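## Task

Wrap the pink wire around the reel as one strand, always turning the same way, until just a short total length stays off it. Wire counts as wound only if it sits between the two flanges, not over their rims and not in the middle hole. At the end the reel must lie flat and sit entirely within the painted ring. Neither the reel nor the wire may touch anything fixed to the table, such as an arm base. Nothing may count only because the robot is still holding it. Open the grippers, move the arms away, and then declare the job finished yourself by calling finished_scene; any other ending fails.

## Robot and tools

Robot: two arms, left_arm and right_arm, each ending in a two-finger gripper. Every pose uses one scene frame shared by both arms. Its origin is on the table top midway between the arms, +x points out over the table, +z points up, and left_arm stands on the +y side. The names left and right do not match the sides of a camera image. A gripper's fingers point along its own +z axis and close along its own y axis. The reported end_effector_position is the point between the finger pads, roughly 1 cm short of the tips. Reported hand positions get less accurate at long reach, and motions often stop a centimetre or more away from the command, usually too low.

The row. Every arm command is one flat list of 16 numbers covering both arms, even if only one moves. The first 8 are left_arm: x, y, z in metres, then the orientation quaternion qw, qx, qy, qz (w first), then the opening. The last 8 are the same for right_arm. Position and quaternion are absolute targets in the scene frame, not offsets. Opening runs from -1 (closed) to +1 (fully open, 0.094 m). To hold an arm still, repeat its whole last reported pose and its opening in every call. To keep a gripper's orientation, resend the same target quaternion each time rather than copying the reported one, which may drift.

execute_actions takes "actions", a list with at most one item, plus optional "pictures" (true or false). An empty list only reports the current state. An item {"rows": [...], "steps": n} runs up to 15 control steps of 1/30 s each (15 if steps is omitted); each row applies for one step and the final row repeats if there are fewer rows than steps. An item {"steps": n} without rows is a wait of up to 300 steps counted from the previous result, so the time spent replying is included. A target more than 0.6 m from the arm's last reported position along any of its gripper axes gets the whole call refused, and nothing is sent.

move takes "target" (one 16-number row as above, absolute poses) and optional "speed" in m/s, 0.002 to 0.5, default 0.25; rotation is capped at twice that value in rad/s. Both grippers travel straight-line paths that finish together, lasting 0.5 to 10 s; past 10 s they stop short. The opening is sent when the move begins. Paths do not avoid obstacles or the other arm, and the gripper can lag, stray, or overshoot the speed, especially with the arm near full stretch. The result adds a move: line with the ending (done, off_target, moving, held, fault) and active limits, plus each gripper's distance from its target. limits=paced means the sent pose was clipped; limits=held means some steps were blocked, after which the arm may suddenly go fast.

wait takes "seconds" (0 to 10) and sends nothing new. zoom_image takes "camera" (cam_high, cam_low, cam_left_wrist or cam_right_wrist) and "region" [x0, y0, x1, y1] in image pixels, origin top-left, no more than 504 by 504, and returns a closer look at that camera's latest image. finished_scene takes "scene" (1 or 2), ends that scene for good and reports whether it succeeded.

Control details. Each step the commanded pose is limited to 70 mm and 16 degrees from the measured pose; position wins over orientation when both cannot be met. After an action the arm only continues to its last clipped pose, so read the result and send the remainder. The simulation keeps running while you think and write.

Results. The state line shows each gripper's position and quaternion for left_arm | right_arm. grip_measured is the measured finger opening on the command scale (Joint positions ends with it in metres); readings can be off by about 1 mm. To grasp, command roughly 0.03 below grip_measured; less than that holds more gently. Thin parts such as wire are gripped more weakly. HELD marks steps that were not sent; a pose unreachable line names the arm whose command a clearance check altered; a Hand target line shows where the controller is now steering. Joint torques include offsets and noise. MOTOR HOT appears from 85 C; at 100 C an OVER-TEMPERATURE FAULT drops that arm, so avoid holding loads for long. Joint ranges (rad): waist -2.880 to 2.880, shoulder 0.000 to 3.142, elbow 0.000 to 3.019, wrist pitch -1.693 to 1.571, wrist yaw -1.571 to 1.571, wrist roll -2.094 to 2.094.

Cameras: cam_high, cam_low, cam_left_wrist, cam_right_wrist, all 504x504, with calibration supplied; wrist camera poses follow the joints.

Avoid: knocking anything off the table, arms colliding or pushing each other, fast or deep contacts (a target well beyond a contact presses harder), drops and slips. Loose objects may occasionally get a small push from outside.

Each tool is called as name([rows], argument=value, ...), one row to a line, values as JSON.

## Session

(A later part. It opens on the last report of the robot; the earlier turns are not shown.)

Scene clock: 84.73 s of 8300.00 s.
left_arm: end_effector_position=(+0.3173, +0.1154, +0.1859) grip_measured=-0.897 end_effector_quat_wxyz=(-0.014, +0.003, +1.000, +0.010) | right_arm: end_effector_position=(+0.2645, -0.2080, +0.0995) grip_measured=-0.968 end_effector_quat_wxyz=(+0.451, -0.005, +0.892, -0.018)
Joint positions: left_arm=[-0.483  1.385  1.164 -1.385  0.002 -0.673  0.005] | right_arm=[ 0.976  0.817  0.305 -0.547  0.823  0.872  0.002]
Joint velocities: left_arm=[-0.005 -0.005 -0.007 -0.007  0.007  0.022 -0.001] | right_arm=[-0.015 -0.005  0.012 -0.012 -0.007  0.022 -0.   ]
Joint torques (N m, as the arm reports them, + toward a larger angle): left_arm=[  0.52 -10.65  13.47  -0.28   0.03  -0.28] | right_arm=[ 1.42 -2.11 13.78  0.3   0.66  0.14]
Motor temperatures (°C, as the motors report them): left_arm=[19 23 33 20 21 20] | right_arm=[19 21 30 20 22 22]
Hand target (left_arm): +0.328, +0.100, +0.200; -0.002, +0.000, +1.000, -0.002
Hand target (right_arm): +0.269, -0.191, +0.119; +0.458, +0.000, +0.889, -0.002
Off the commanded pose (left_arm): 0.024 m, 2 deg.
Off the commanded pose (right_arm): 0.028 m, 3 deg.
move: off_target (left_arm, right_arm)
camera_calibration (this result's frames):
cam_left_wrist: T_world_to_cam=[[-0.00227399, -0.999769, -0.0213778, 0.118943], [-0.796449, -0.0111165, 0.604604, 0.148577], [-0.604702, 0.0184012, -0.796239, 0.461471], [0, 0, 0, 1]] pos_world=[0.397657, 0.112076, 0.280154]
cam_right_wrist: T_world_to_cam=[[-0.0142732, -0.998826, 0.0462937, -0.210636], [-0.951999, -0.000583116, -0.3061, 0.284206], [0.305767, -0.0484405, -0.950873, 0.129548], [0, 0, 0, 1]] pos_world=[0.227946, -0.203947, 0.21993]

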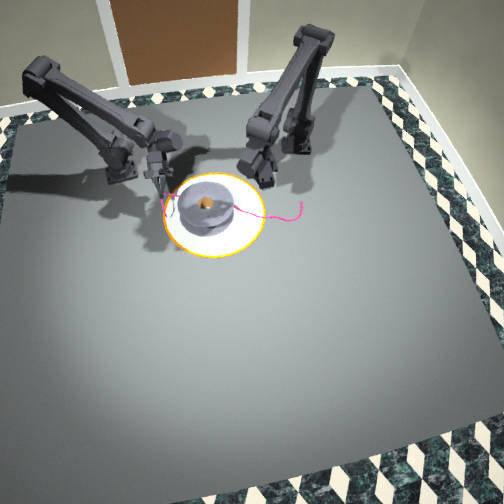

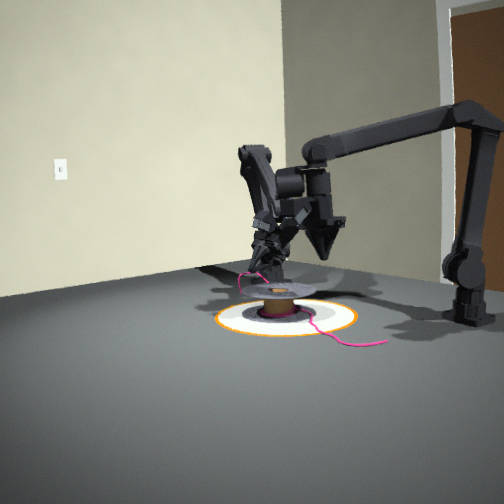

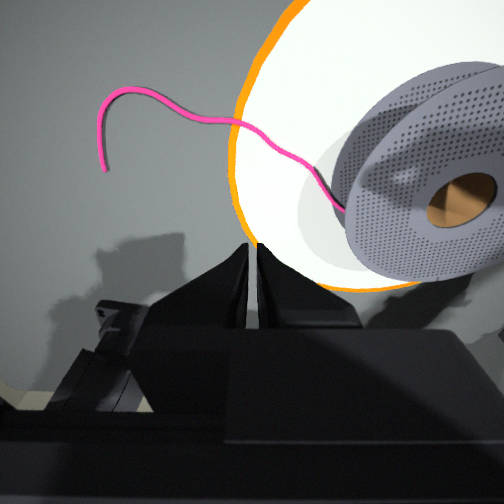

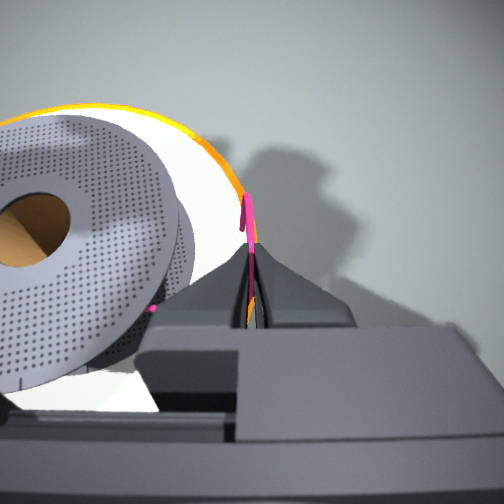

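move(target=[0.30,0.0,0.17,0,0,1,0,-0.9,0.275,-0.205,0.03,0.462,0,0.887,0,-1], speed=0.08)

move(target=[0.30,0.0,0.17,0,0,1,0,-0.9,0.275,-0.205,0.03,0.462,0,0.887,0,-0.5])

move(target=[0.30,-0.06,0.15,0,0,1,0,-0.9,0.33,-0.27,0.12,0.327,-0.627,0.627,0.327,-0.5])

Scene clock: 90.07 s of 8300.00 s.
left_arm: end_effector_position=(+0.2869, +0.0210, +0.1583) grip_measured=-0.897 end_effector_quat_wxyz=(-0.018, +0.005, +1.000, +0.020) | right_arm: end_effector_position=(+0.2740, -0.1989, +0.0341) grip_measured=-0.968 end_effector_quat_wxyz=(+0.464, -0.001, +0.886, +0.006)
Joint positions: left_arm=[-0.7    1.532  1.246 -1.338  0.004 -0.885  0.005] | right_arm=[ 0.95   1.122  0.183 -0.026  0.805  0.817  0.002]
Joint velocities: left_arm=[-0.005 -0.005  0.017  0.022 -0.037  0.022 -0.001] | right_arm=[-0.005  0.005 -0.002  0.002 -0.022  0.022  0.001]
Joint torques (N m, as the arm reports them, + toward a larger angle): left_arm=[  0.74 -13.07  13.12   0.55  -0.06  -0.27] | right_arm=[-1.55 -3.87  5.54  1.69  0.34 -0.07]
Motor temperatures (°C, as the motors report them): left_arm=[19 23 34 20 21 20] | right_arm=[19 21 31 20 22 22]
Hand target (left_arm): +0.298, +0.001, +0.171; -0.002, +0.000, +1.000, -0.001
Hand target (right_arm): +0.275, -0.204, +0.030; +0.462, -0.000, +0.887, -0.000
Off the commanded pose (left_arm): 0.027 m, 3 deg.
Off the commanded pose (right_arm): 0.007 m, 1 deg.
After step 90, 0.50 s passed at rest.
move: off_target (left_arm)
camera_calibration (this result's frames):
cam_left_wrist: T_world_to_cam=[[-0.00757984, -0.999184, -0.0396612, 0.028249], [-0.791536, -0.0182422, 0.61085, 0.137792], [-0.611076, 0.0360234, -0.790752, 0.423448], [0, 0, 0, 1]] pos_world=[0.36804, 0.0154855, 0.251792]
cam_right_wrist: T_world_to_cam=[[0.000606721, -1, 0.0000004411, -0.201095], [-0.942703, -0.000572105, -0.333632, 0.271605], [0.333632, 0.000202006, -0.942703, 0.0666392], [0, 0, 0, 1]] pos_world=[0.233932, -0.200953, 0.153437]

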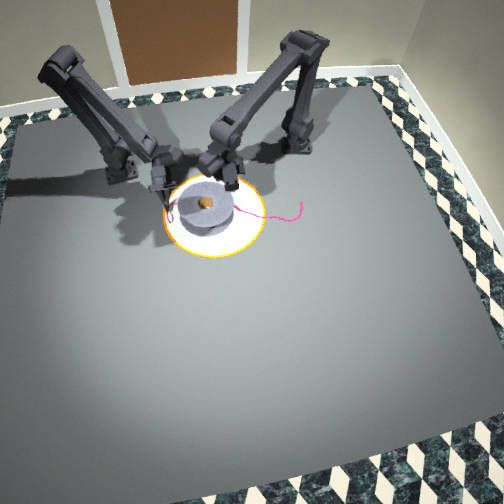

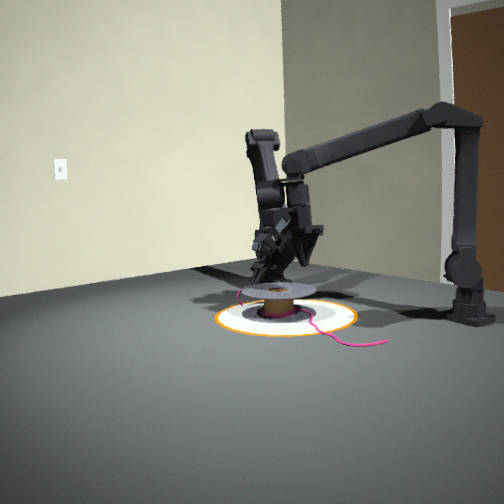

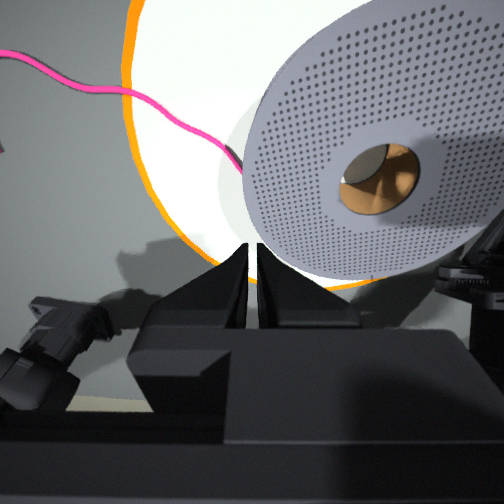

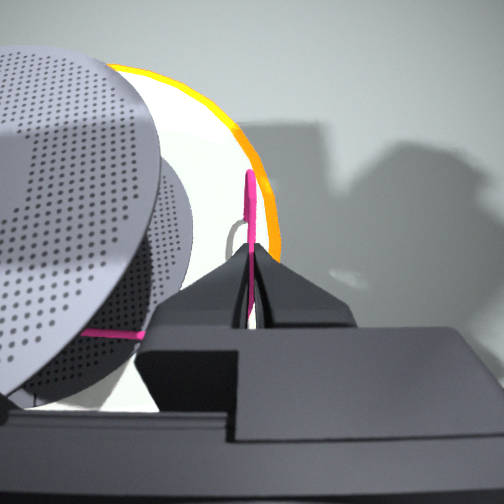

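Scene clock: 90.77 s of 8300.00 s.
left_arm: end_effector_position=(+0.2869, +0.0210, +0.1583) grip_measured=-0.897 end_effector_quat_wxyz=(-0.018, +0.004, +1.000, +0.020) | right_arm: end_effector_position=(+0.2739, -0.1987, +0.0340) grip_measured=-0.502 end_effector_quat_wxyz=(+0.463, -0.001, +0.886, +0.006)
Joint positions: left_arm=[-0.7    1.532  1.246 -1.338  0.004 -0.886  0.005] | right_arm=[ 0.95   1.122  0.183 -0.026  0.804  0.817  0.023]
Joint velocities: left_arm=[-0.005 -0.024  0.002 -0.002 -0.066 -0.037 -0.001] | right_arm=[ 0.005 -0.015 -0.002 -0.002 -0.007 -0.022 -0.001]
Joint torques (N m, as the arm reports them, + toward a larger angle): left_arm=[  0.75 -13.19  13.02   0.62  -0.19  -0.28] | right_arm=[-1.49 -4.04  5.52  1.53  0.35 -0.06]
Motor temperatures (°C, as the motors report them): left_arm=[19 23 34 20 21 20] | right_arm=[19 21 31 20 22 22]
Hand target (left_arm): +0.299, +0.001, +0.171; -0.001, +0.000, +1.000, -0.001
Hand target (right_arm): +0.275, -0.205, +0.030; +0.462, -0.000, +0.887, -0.000
Off the commanded pose (left_arm): 0.027 m, 3 deg.
Off the commanded pose (right_arm): 0.007 m, 1 deg.
move: off_target (left_arm)
camera_calibration (this result's frames):
cam_left_wrist: T_world_to_cam=[[-0.006055, -0.999193, -0.0397173, 0.0278206], [-0.791544, -0.0194823, 0.610802, 0.137828], [-0.611082, 0.0351364, -0.790787, 0.423474], [0, 0, 0, 1]] pos_world=[0.368043, 0.015604, 0.251797]
cam_right_wrist: T_world_to_cam=[[0.00147579, -0.999999, -0.000127106, -0.201193], [-0.942978, -0.00134933, -0.332853, 0.271382], [0.332852, 0.000611078, -0.942979, 0.0668614], [0, 0, 0, 1]] pos_world=[0.233949, -0.200868, 0.153354]

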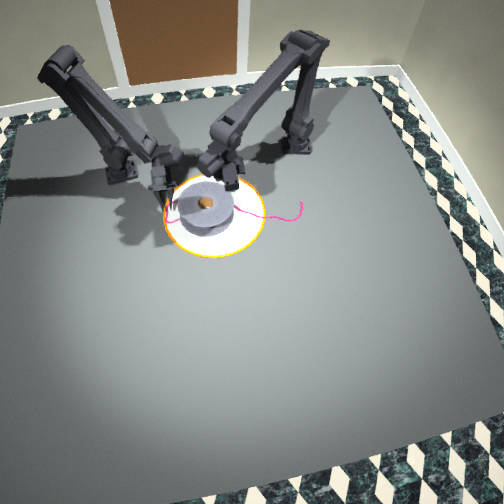

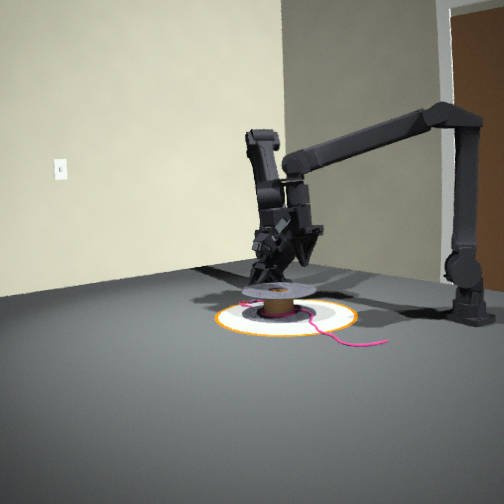

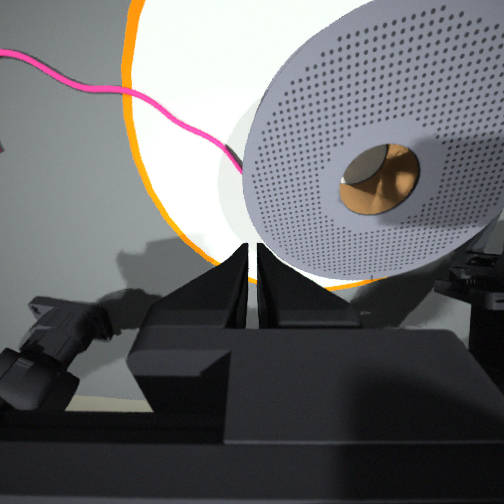

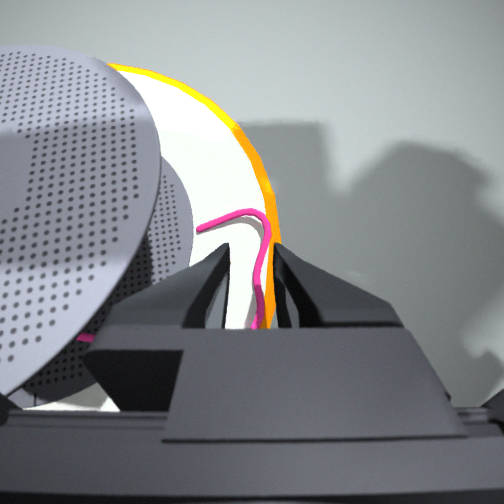

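Scene clock: 94.60 s of 8300.00 s.
left_arm: end_effector_position=(+0.2900, -0.0366, +0.1413) grip_measured=-0.897 end_effector_quat_wxyz=(-0.016, +0.002, +1.000, +0.019) | right_arm: end_effector_position=(+0.3126, -0.2640, +0.1152) grip_measured=-0.502 end_effector_quat_wxyz=(+0.330, -0.622, +0.626, +0.335)
Joint positions: left_arm=[-0.771  1.663  1.359 -1.316  0.004 -0.962  0.005] | right_arm=[-0.285  1.293  0.646 -1.152 -0.962 -1.836  0.023]
Joint velocities: left_arm=[-0.015 -0.015 -0.022  0.002  0.022 -0.051  0.001] | right_arm=[-0.015 -0.024  0.002  0.002  0.066 -0.11   0.001]
Joint torques (N m, as the arm reports them, + toward a larger angle): left_arm=[  0.43 -15.29  13.03   0.59  -0.14  -0.28] | right_arm=[-1.58 -6.91 11.14 -0.87 -0.43 -0.07]
Motor temperatures (°C, as the motors report them): left_arm=[19 23 35 20 21 20] | right_arm=[19 21 31 20 22 22]
Hand target (left_arm): +0.299, -0.059, +0.151; -0.001, +0.000, +1.000, -0.001
Hand target (right_arm): +0.329, -0.271, +0.123; -0.338, +0.625, -0.624, -0.325
Off the commanded pose (left_arm): 0.027 m, 3 deg.
Off the commanded pose (right_arm): 0.019 m, 1 deg.
move: off_target (left_arm, right_arm)
camera_calibration (this result's frames):
cam_left_wrist: T_world_to_cam=[[-0.00099427, -0.999229, -0.0392442, -0.0319281], [-0.794629, -0.0230355, 0.606659, 0.150886], [-0.607095, 0.0317878, -0.793993, 0.413167], [0, 0, 0, 1]] pos_world=[0.370698, -0.0415614, 0.235262]
cam_right_wrist: T_world_to_cam=[[0.999973, -0.00729331, 0.000744445, -0.316652], [-0.00657857, -0.937492, -0.347944, -0.20329], [0.00323557, 0.347929, -0.937515, 0.324734], [0, 0, 0, 1]] pos_world=[0.314255, -0.305877, 0.233945]

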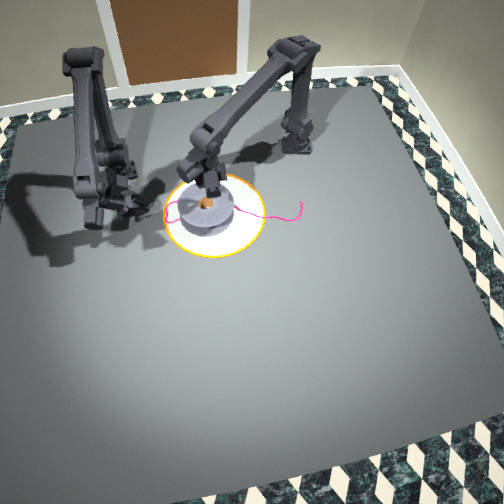

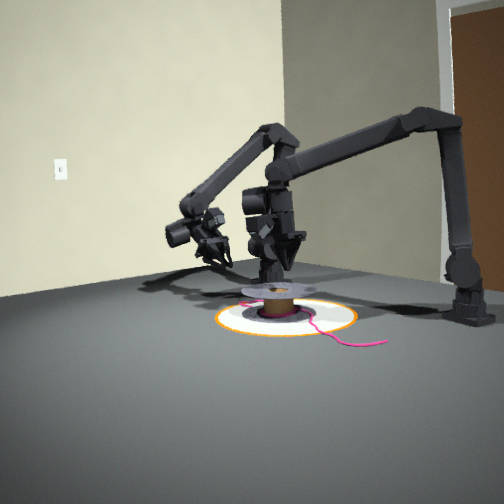

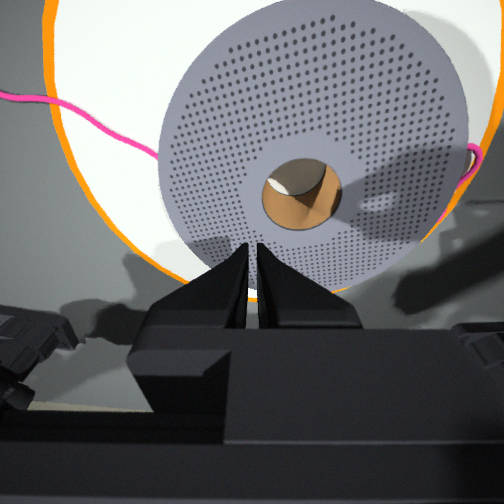

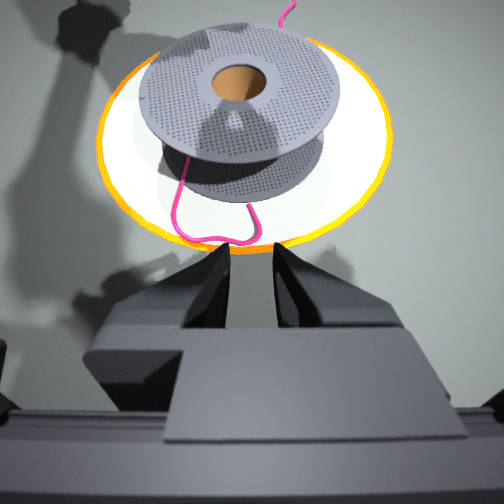

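move(target=[0.301,-0.075,0.10,0,-0.423,0.906,0,-0.9,0.315,-0.19,0.05,0.327,-0.627,0.627,0.327,-0.5], speed=0.2)

Scene clock: 99.70 s of 8300.00 s.
left_arm: end_effector_position=(+0.2994, -0.0632, +0.1034) grip_measured=-0.897 end_effector_quat_wxyz=(-0.004, -0.420, +0.907, +0.007) | right_arm: end_effector_position=(+0.3212, -0.1936, +0.0570) grip_measured=-0.502 end_effector_quat_wxyz=(+0.334, -0.628, +0.624, +0.322)
Joint positions: left_arm=[-0.785  1.742  1.359 -1.203  0.005 -1.847  0.005] | right_arm=[-0.022  1.364  0.512 -0.536 -0.953 -1.37   0.023]
Joint velocities: left_arm=[ 0.005 -0.015 -0.007  0.002 -0.037 -0.051  0.   ] | right_arm=[-0.005  0.015  0.027  0.012 -0.022 -0.007 -0.001]
Joint torques (N m, as the arm reports them, + toward a larger angle): left_arm=[  0.31 -16.36   9.81   0.62  -0.27  -0.29] | right_arm=[ 1.26 -7.44  5.56  0.88 -0.42  0.14]
Motor temperatures (°C, as the motors report them): left_arm=[19 23 35 20 21 20] | right_arm=[19 21 30 20 22 22]
Hand target (left_arm): +0.301, -0.076, +0.101; -0.001, -0.423, +0.906, -0.000
Hand target (right_arm): +0.315, -0.190, +0.050; -0.325, +0.628, -0.626, -0.328
Off the commanded pose (left_arm): 0.012 m, 1 deg.
Off the commanded pose (right_arm): 0.010 m, 1 deg.
move: off_target (left_arm)
camera_calibration (this result's frames):
cam_left_wrist: T_world_to_cam=[[0.764529, -0.644369, -0.0168318, -0.268986], [-0.516348, -0.627848, 0.582401, 0.0617286], [-0.385849, -0.436572, -0.812727, 0.29571], [0, 0, 0, 1]] pos_world=[0.35162, -0.00547129, 0.199853]
cam_right_wrist: T_world_to_cam=[[0.999577, -0.00992464, 0.0273189, -0.326562], [-0.000225501, -0.942518, -0.334154, -0.161353], [0.029065, 0.334007, -0.942122, 0.234872], [0, 0, 0, 1]] pos_world=[0.319561, -0.233768, 0.176283]

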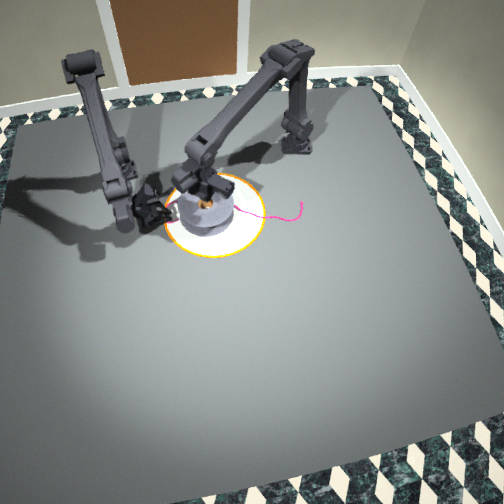

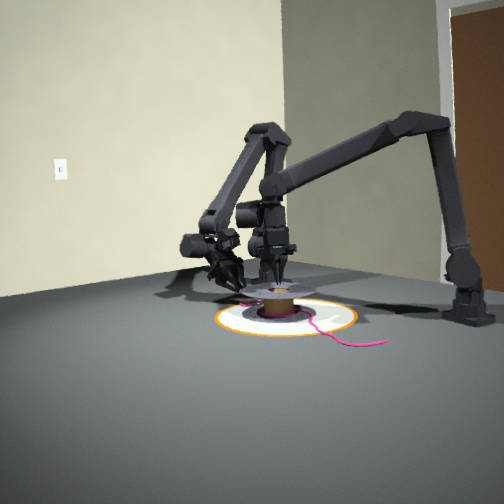

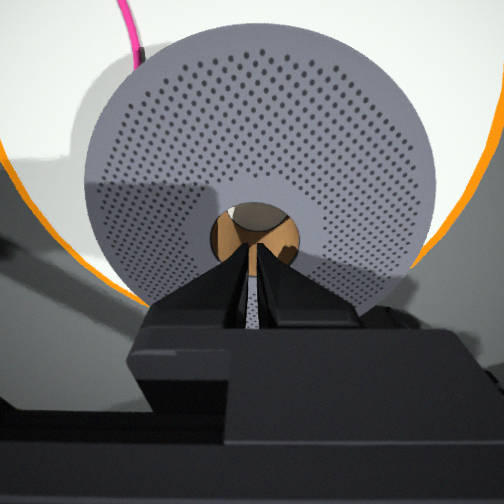

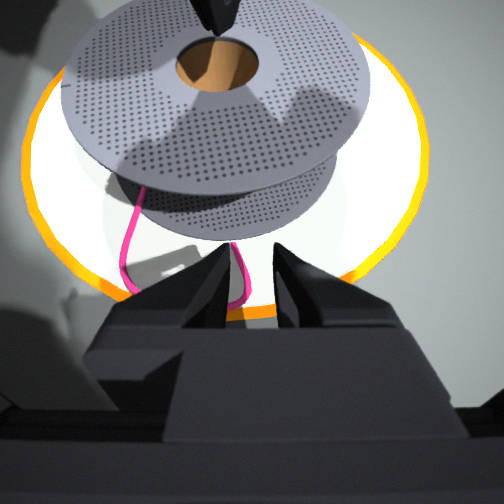

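move(target=[0.296,-0.066,0.06,0,-0.423,0.906,0,-0.9,0.306,-0.188,0.006,0.327,-0.627,0.627,0.327,-0.5], speed=0.07)

Scene clock: 102.50 s of 8300.00 s.
left_arm: end_effector_position=(+0.3008, -0.0651, +0.0718) grip_measured=-0.897 end_effector_quat_wxyz=(-0.001, -0.421, +0.907, -0.006) | right_arm: end_effector_position=(+0.3138, -0.1907, +0.0151) grip_measured=-0.502 end_effector_quat_wxyz=(+0.338, -0.626, +0.624, +0.323)
Joint positions: left_arm=[-0.785  1.767  1.302 -1.096  0.005 -1.85   0.005] | right_arm=[-0.01   1.488  0.449 -0.32  -0.957 -1.338  0.023]
Joint velocities: left_arm=[-0.024 -0.015  0.002 -0.007  0.007  0.066 -0.   ] | right_arm=[-0.015  0.015 -0.002 -0.002  0.007 -0.007  0.   ]
Joint torques (N m, as the arm reports them, + toward a larger angle): left_arm=[  0.6  -16.75   6.97   0.69  -0.28  -0.26] | right_arm=[ 1.39 -7.43  4.05  1.1  -0.16  0.14]
Motor temperatures (°C, as the motors report them): left_arm=[19 23 35 20 21 20] | right_arm=[19 21 30 20 22 22]
Hand target (left_arm): +0.296, -0.066, +0.060; -0.000, -0.423, +0.906, +0.000
Hand target (right_arm): +0.306, -0.188, +0.006; -0.327, +0.627, -0.627, -0.327
Off the commanded pose (left_arm): 0.013 m, 1 deg.
Off the commanded pose (right_arm): 0.012 m, 1 deg.
move: off_target (left_arm, right_arm)
camera_calibration (this result's frames):
cam_left_wrist: T_world_to_cam=[[0.766311, -0.642417, 0.00829315, -0.274072], [-0.523515, -0.616891, 0.587688, 0.082177], [-0.372425, -0.454693, -0.809045, 0.264247], [0, 0, 0, 1]] pos_world=[0.351458, -0.00522298, 0.167766]
cam_right_wrist: T_world_to_cam=[[0.999437, -0.0153506, 0.0298396, -0.319036], [-0.00425771, -0.940056, -0.340994, -0.170746], [0.0332854, 0.340675, -0.939592, 0.194581], [0, 0, 0, 1]] pos_world=[0.311652, -0.231697, 0.134123]

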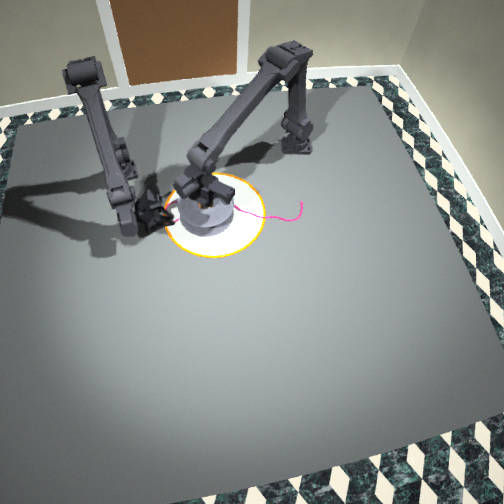

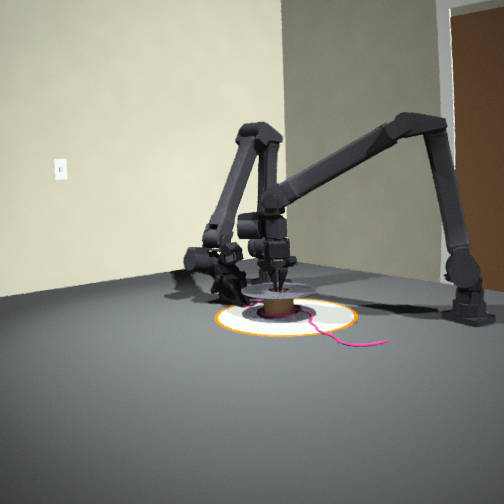

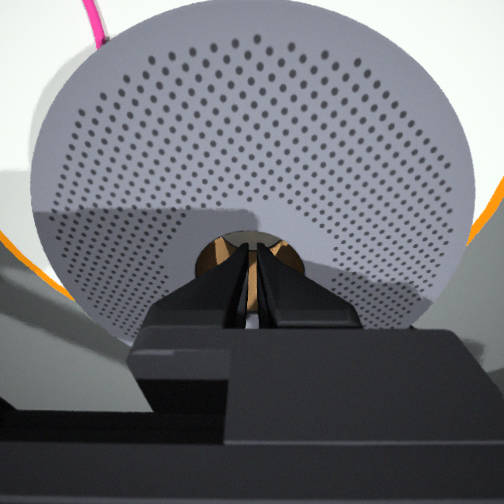

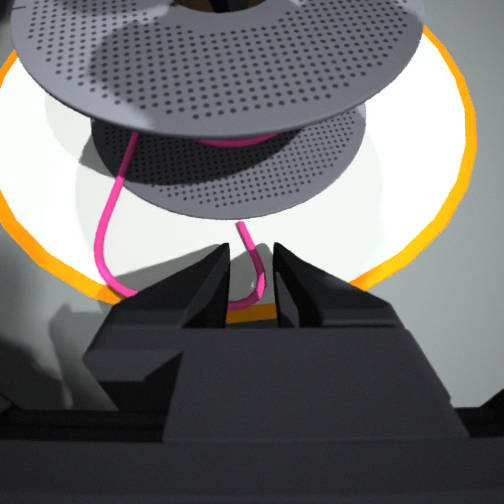

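move(target=[0.3,-0.066,0.066,0,-0.423,0.906,0,-0.2,0.306,-0.188,0.006,0.327,-0.627,0.627,0.327,-1])

move(target=[0.3,-0.066,0.066,0,0,1,0,-0.2,0.36,-0.178,0.042,0.38,-0.596,0.596,0.38,-1], speed=0.15)

move(target=[0.3,-0.066,0.066,0,0.423,0.906,0,-0.2,0.368,-0.13,0.036,0.38,-0.596,0.596,0.38,-1], speed=0.15)

Scene clock: 106.10 s of 8300.00 s.
left_arm: end_effector_position=(+0.3009, -0.0652, +0.0723) grip_measured=-0.206 end_effector_quat_wxyz=(-0.002, -0.421, +0.907, -0.006) | right_arm: end_effector_position=(+0.3139, -0.1905, +0.0153) grip_measured=-0.980 end_effector_quat_wxyz=(+0.338, -0.625, +0.624, +0.323)
Joint positions: left_arm=[-0.785  1.765  1.302 -1.095  0.005 -1.85   0.037] | right_arm=[-0.01   1.488  0.449 -0.32  -0.958 -1.337  0.001]
Joint velocities: left_arm=[ 0.005 -0.005 -0.017  0.012  0.007  0.007  0.   ] | right_arm=[-0.015  0.015 -0.017 -0.017  0.022 -0.081 -0.   ]
Joint torques (N m, as the arm reports them, + toward a larger angle): left_arm=[  1.13 -16.88   8.06  -0.05  -0.33  -0.19] | right_arm=[ 1.33 -7.55  4.    0.99 -0.11  0.13]
Motor temperatures (°C, as the motors report them): left_arm=[19 24 34 20 21 20] | right_arm=[19 21 29 20 22 22]
Hand target (left_arm): +0.300, -0.066, +0.066; +0.000, -0.423, +0.906, -0.000
Hand target (right_arm): +0.306, -0.188, +0.006; -0.327, +0.627, -0.627, -0.327
Off the commanded pose (left_arm): 0.006 m, 1 deg.
Off the commanded pose (right_arm): 0.012 m, 1 deg.
move: off_target (right_arm)
camera_calibration (this result's frames):
cam_left_wrist: T_world_to_cam=[[0.766303, -0.642407, 0.00965258, -0.274308], [-0.523831, -0.616019, 0.588321, 0.0818704], [-0.371995, -0.455888, -0.80857, 0.264391], [0, 0, 0, 1]] pos_world=[0.351442, -0.00525121, 0.16826]
cam_right_wrist: T_world_to_cam=[[0.999443, -0.0157211, 0.0294407, -0.319171], [-0.00468954, -0.939509, -0.342492, -0.170252], [0.0330442, 0.342164, -0.939059, 0.195098], [0, 0, 0, 1]] pos_world=[0.311748, -0.231726, 0.134295]

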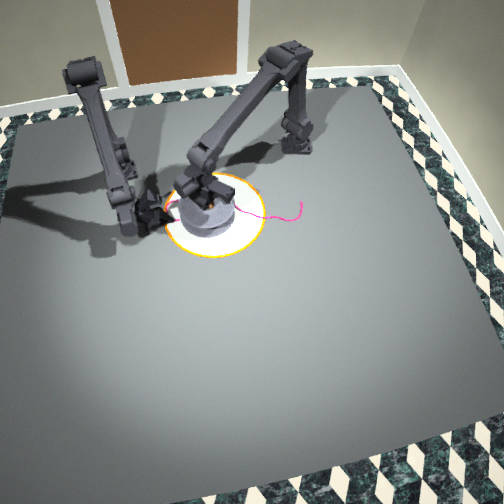

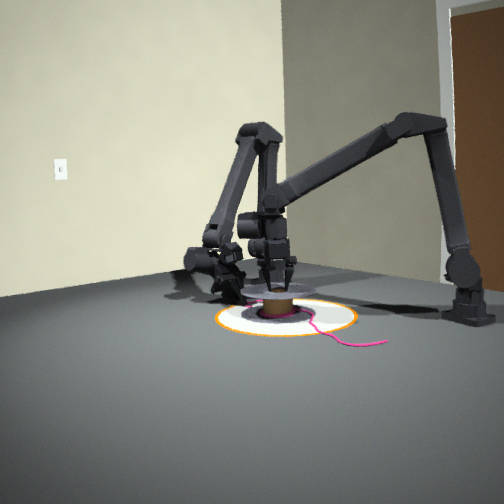

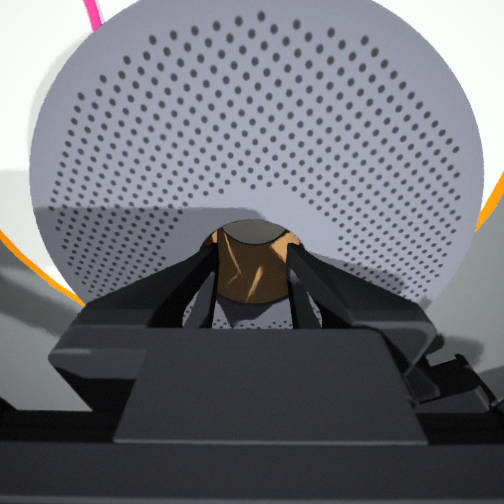

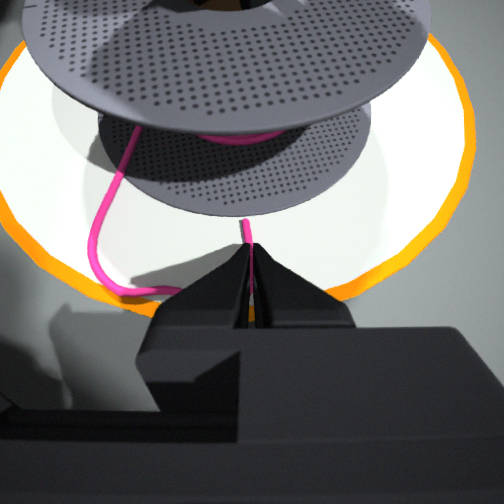

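Scene clock: 109.47 s of 8300.00 s.
left_arm: end_effector_position=(+0.3011, -0.0651, +0.0723) grip_measured=-0.206 end_effector_quat_wxyz=(+0.002, -0.015, +1.000, -0.006) | right_arm: end_effector_position=(+0.3442, -0.1757, +0.0402) grip_measured=-0.981 end_effector_quat_wxyz=(+0.377, -0.601, +0.593, +0.382)
Joint positions: left_arm=[-0.785  1.765  1.302 -1.095  0.003 -1.009  0.037] | right_arm=[-0.02   1.56   0.546 -0.345 -1.122 -1.337  0.001]
Joint velocities: left_arm=[-0.024  0.005 -0.017  0.007  0.007  0.022 -0.001] | right_arm=[-0.005 -0.024 -0.012  0.012 -0.007  0.051 -0.001]
Joint torques (N m, as the arm reports them, + toward a larger angle): left_arm=[  1.04 -16.96   8.12   0.03  -0.24   0.15] | right_arm=[-1.55 -9.06  8.47 -0.12 -0.65  0.07]
Motor temperatures (°C, as the motors report them): left_arm=[19 24 34 20 21 20] | right_arm=[19 21 29 20 22 22]
Hand target (left_arm): +0.300, -0.066, +0.066; -0.000, -0.000, +1.000, -0.000
Hand target (right_arm): +0.360, -0.179, +0.043; -0.381, +0.596, -0.597, -0.379
Off the commanded pose (left_arm): 0.006 m, 2 deg.
Off the commanded pose (right_arm): 0.016 m, 1 deg.
move: off_target (right_arm)
camera_calibration (this result's frames):
cam_left_wrist: T_world_to_cam=[[0.0322957, -0.999412, 0.0115029, -0.0767571], [-0.815127, -0.019677, 0.578947, 0.209279], [-0.578381, -0.0280739, -0.815284, 0.355013], [0, 0, 0, 1]] pos_world=[0.3784, -0.0626274, 0.169158]
cam_right_wrist: T_world_to_cam=[[0.999947, 0.005315, 0.00878889, -0.34567], [0.00891932, -0.873666, -0.486445, -0.135014], [0.0050931, 0.486497, -0.873667, 0.244755], [0, 0, 0, 1]] pos_world=[0.34561, -0.235192, 0.151196]

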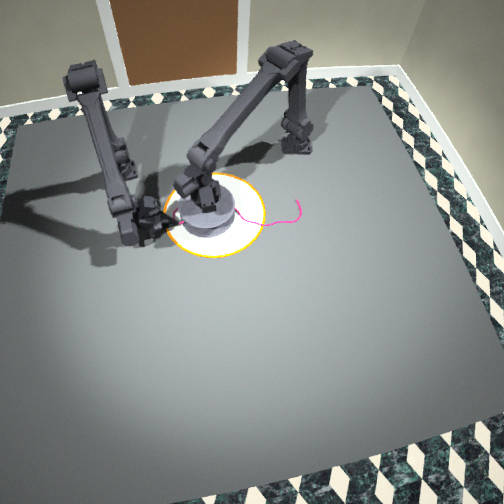

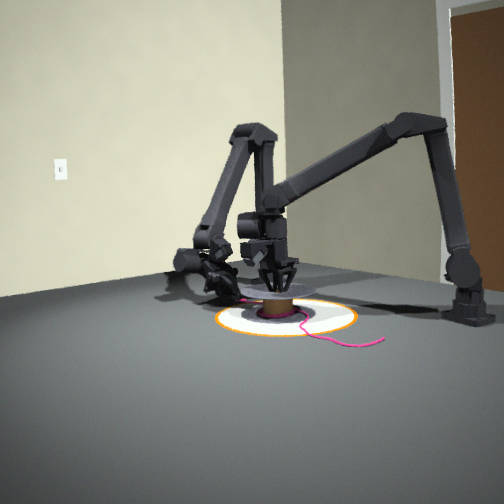

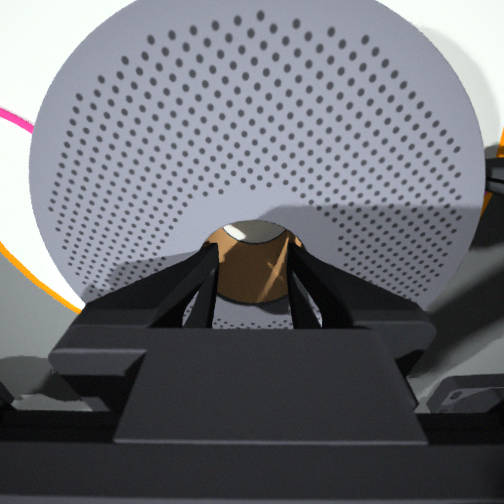

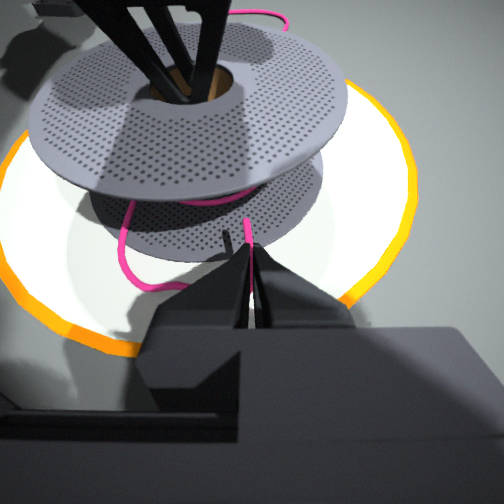

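Scene clock: 112.93 s of 8300.00 s.
left_arm: end_effector_position=(+0.3012, -0.0650, +0.0723) grip_measured=-0.205 end_effector_quat_wxyz=(+0.004, +0.409, +0.912, -0.004) | right_arm: end_effector_position=(+0.3582, -0.1380, +0.0350) grip_measured=-0.981 end_effector_quat_wxyz=(+0.375, -0.592, +0.602, +0.382)
Joint positions: left_arm=[-0.785  1.765  1.302 -1.095  0.002 -0.137  0.037] | right_arm=[ 0.093  1.6    0.546 -0.073 -1.08  -1.058  0.001]
Joint velocities: left_arm=[-0.005  0.005  0.002 -0.007 -0.037  0.081  0.   ] | right_arm=[ 0.015  0.015 -0.012  0.002  0.051  0.051  0.   ]
Joint torques (N m, as the arm reports them, + toward a larger angle): left_arm=[  1.08 -16.98   8.17   0.06  -0.15   0.15] | right_arm=[ 1.29 -9.72  7.73  1.37 -0.39  0.15]
Motor temperatures (°C, as the motors report them): left_arm=[19 24 33 20 21 20] | right_arm=[19 21 29 20 22 22]
Hand target (left_arm): +0.300, -0.066, +0.066; +0.000, +0.423, +0.906, +0.000
Hand target (right_arm): +0.368, -0.130, +0.036; -0.379, +0.597, -0.596, -0.381
Off the commanded pose (left_arm): 0.007 m, 2 deg.
Off the commanded pose (right_arm): 0.013 m, 1 deg.
move: off_target (right_arm)
camera_calibration (this result's frames):
cam_left_wrist: T_world_to_cam=[[-0.744466, -0.667652, 0.00346814, 0.179487], [-0.545999, 0.61179, 0.572361, 0.169855], [-0.38426, 0.42421, -0.819994, 0.326365], [0, 0, 0, 1]] pos_world=[0.351771, -0.122528, 0.169777]
cam_right_wrist: T_world_to_cam=[[0.99987, -0.0144777, -0.00704018, -0.361926], [-0.0160753, -0.874324, -0.485076, -0.0958799], [0.000867377, 0.485126, -0.874444, 0.223127], [0, 0, 0, 1]] pos_world=[0.360144, -0.197315, 0.146055]

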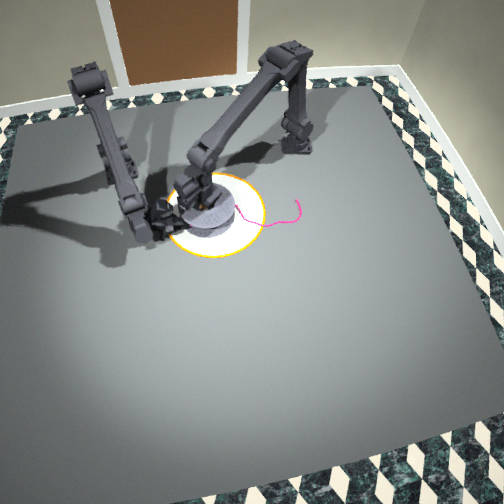

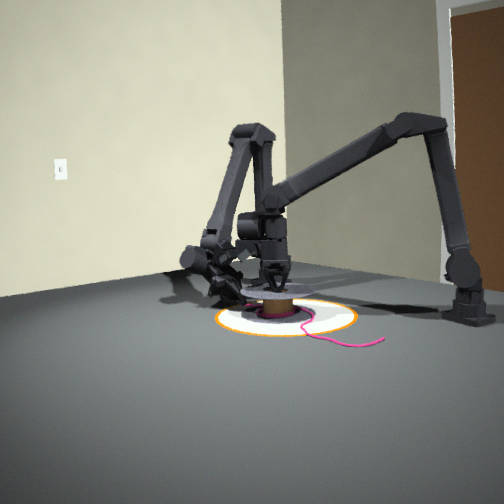

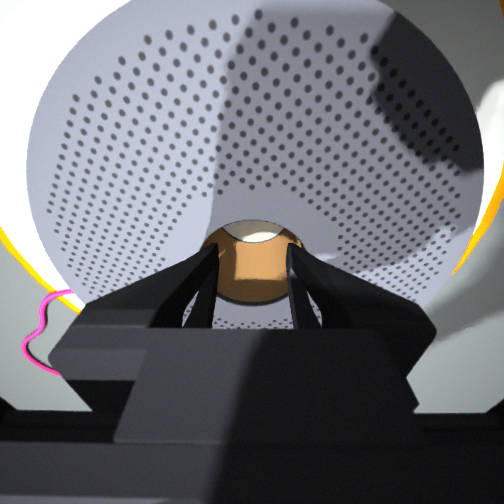

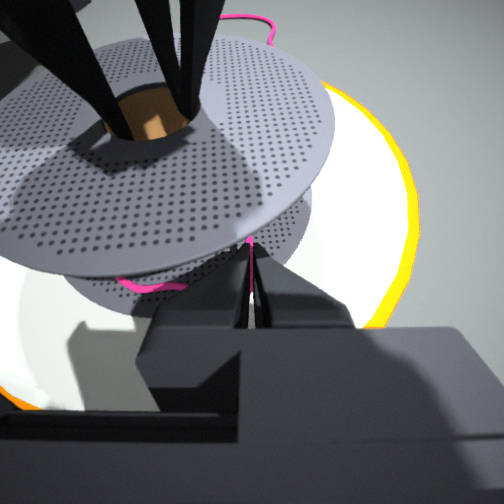

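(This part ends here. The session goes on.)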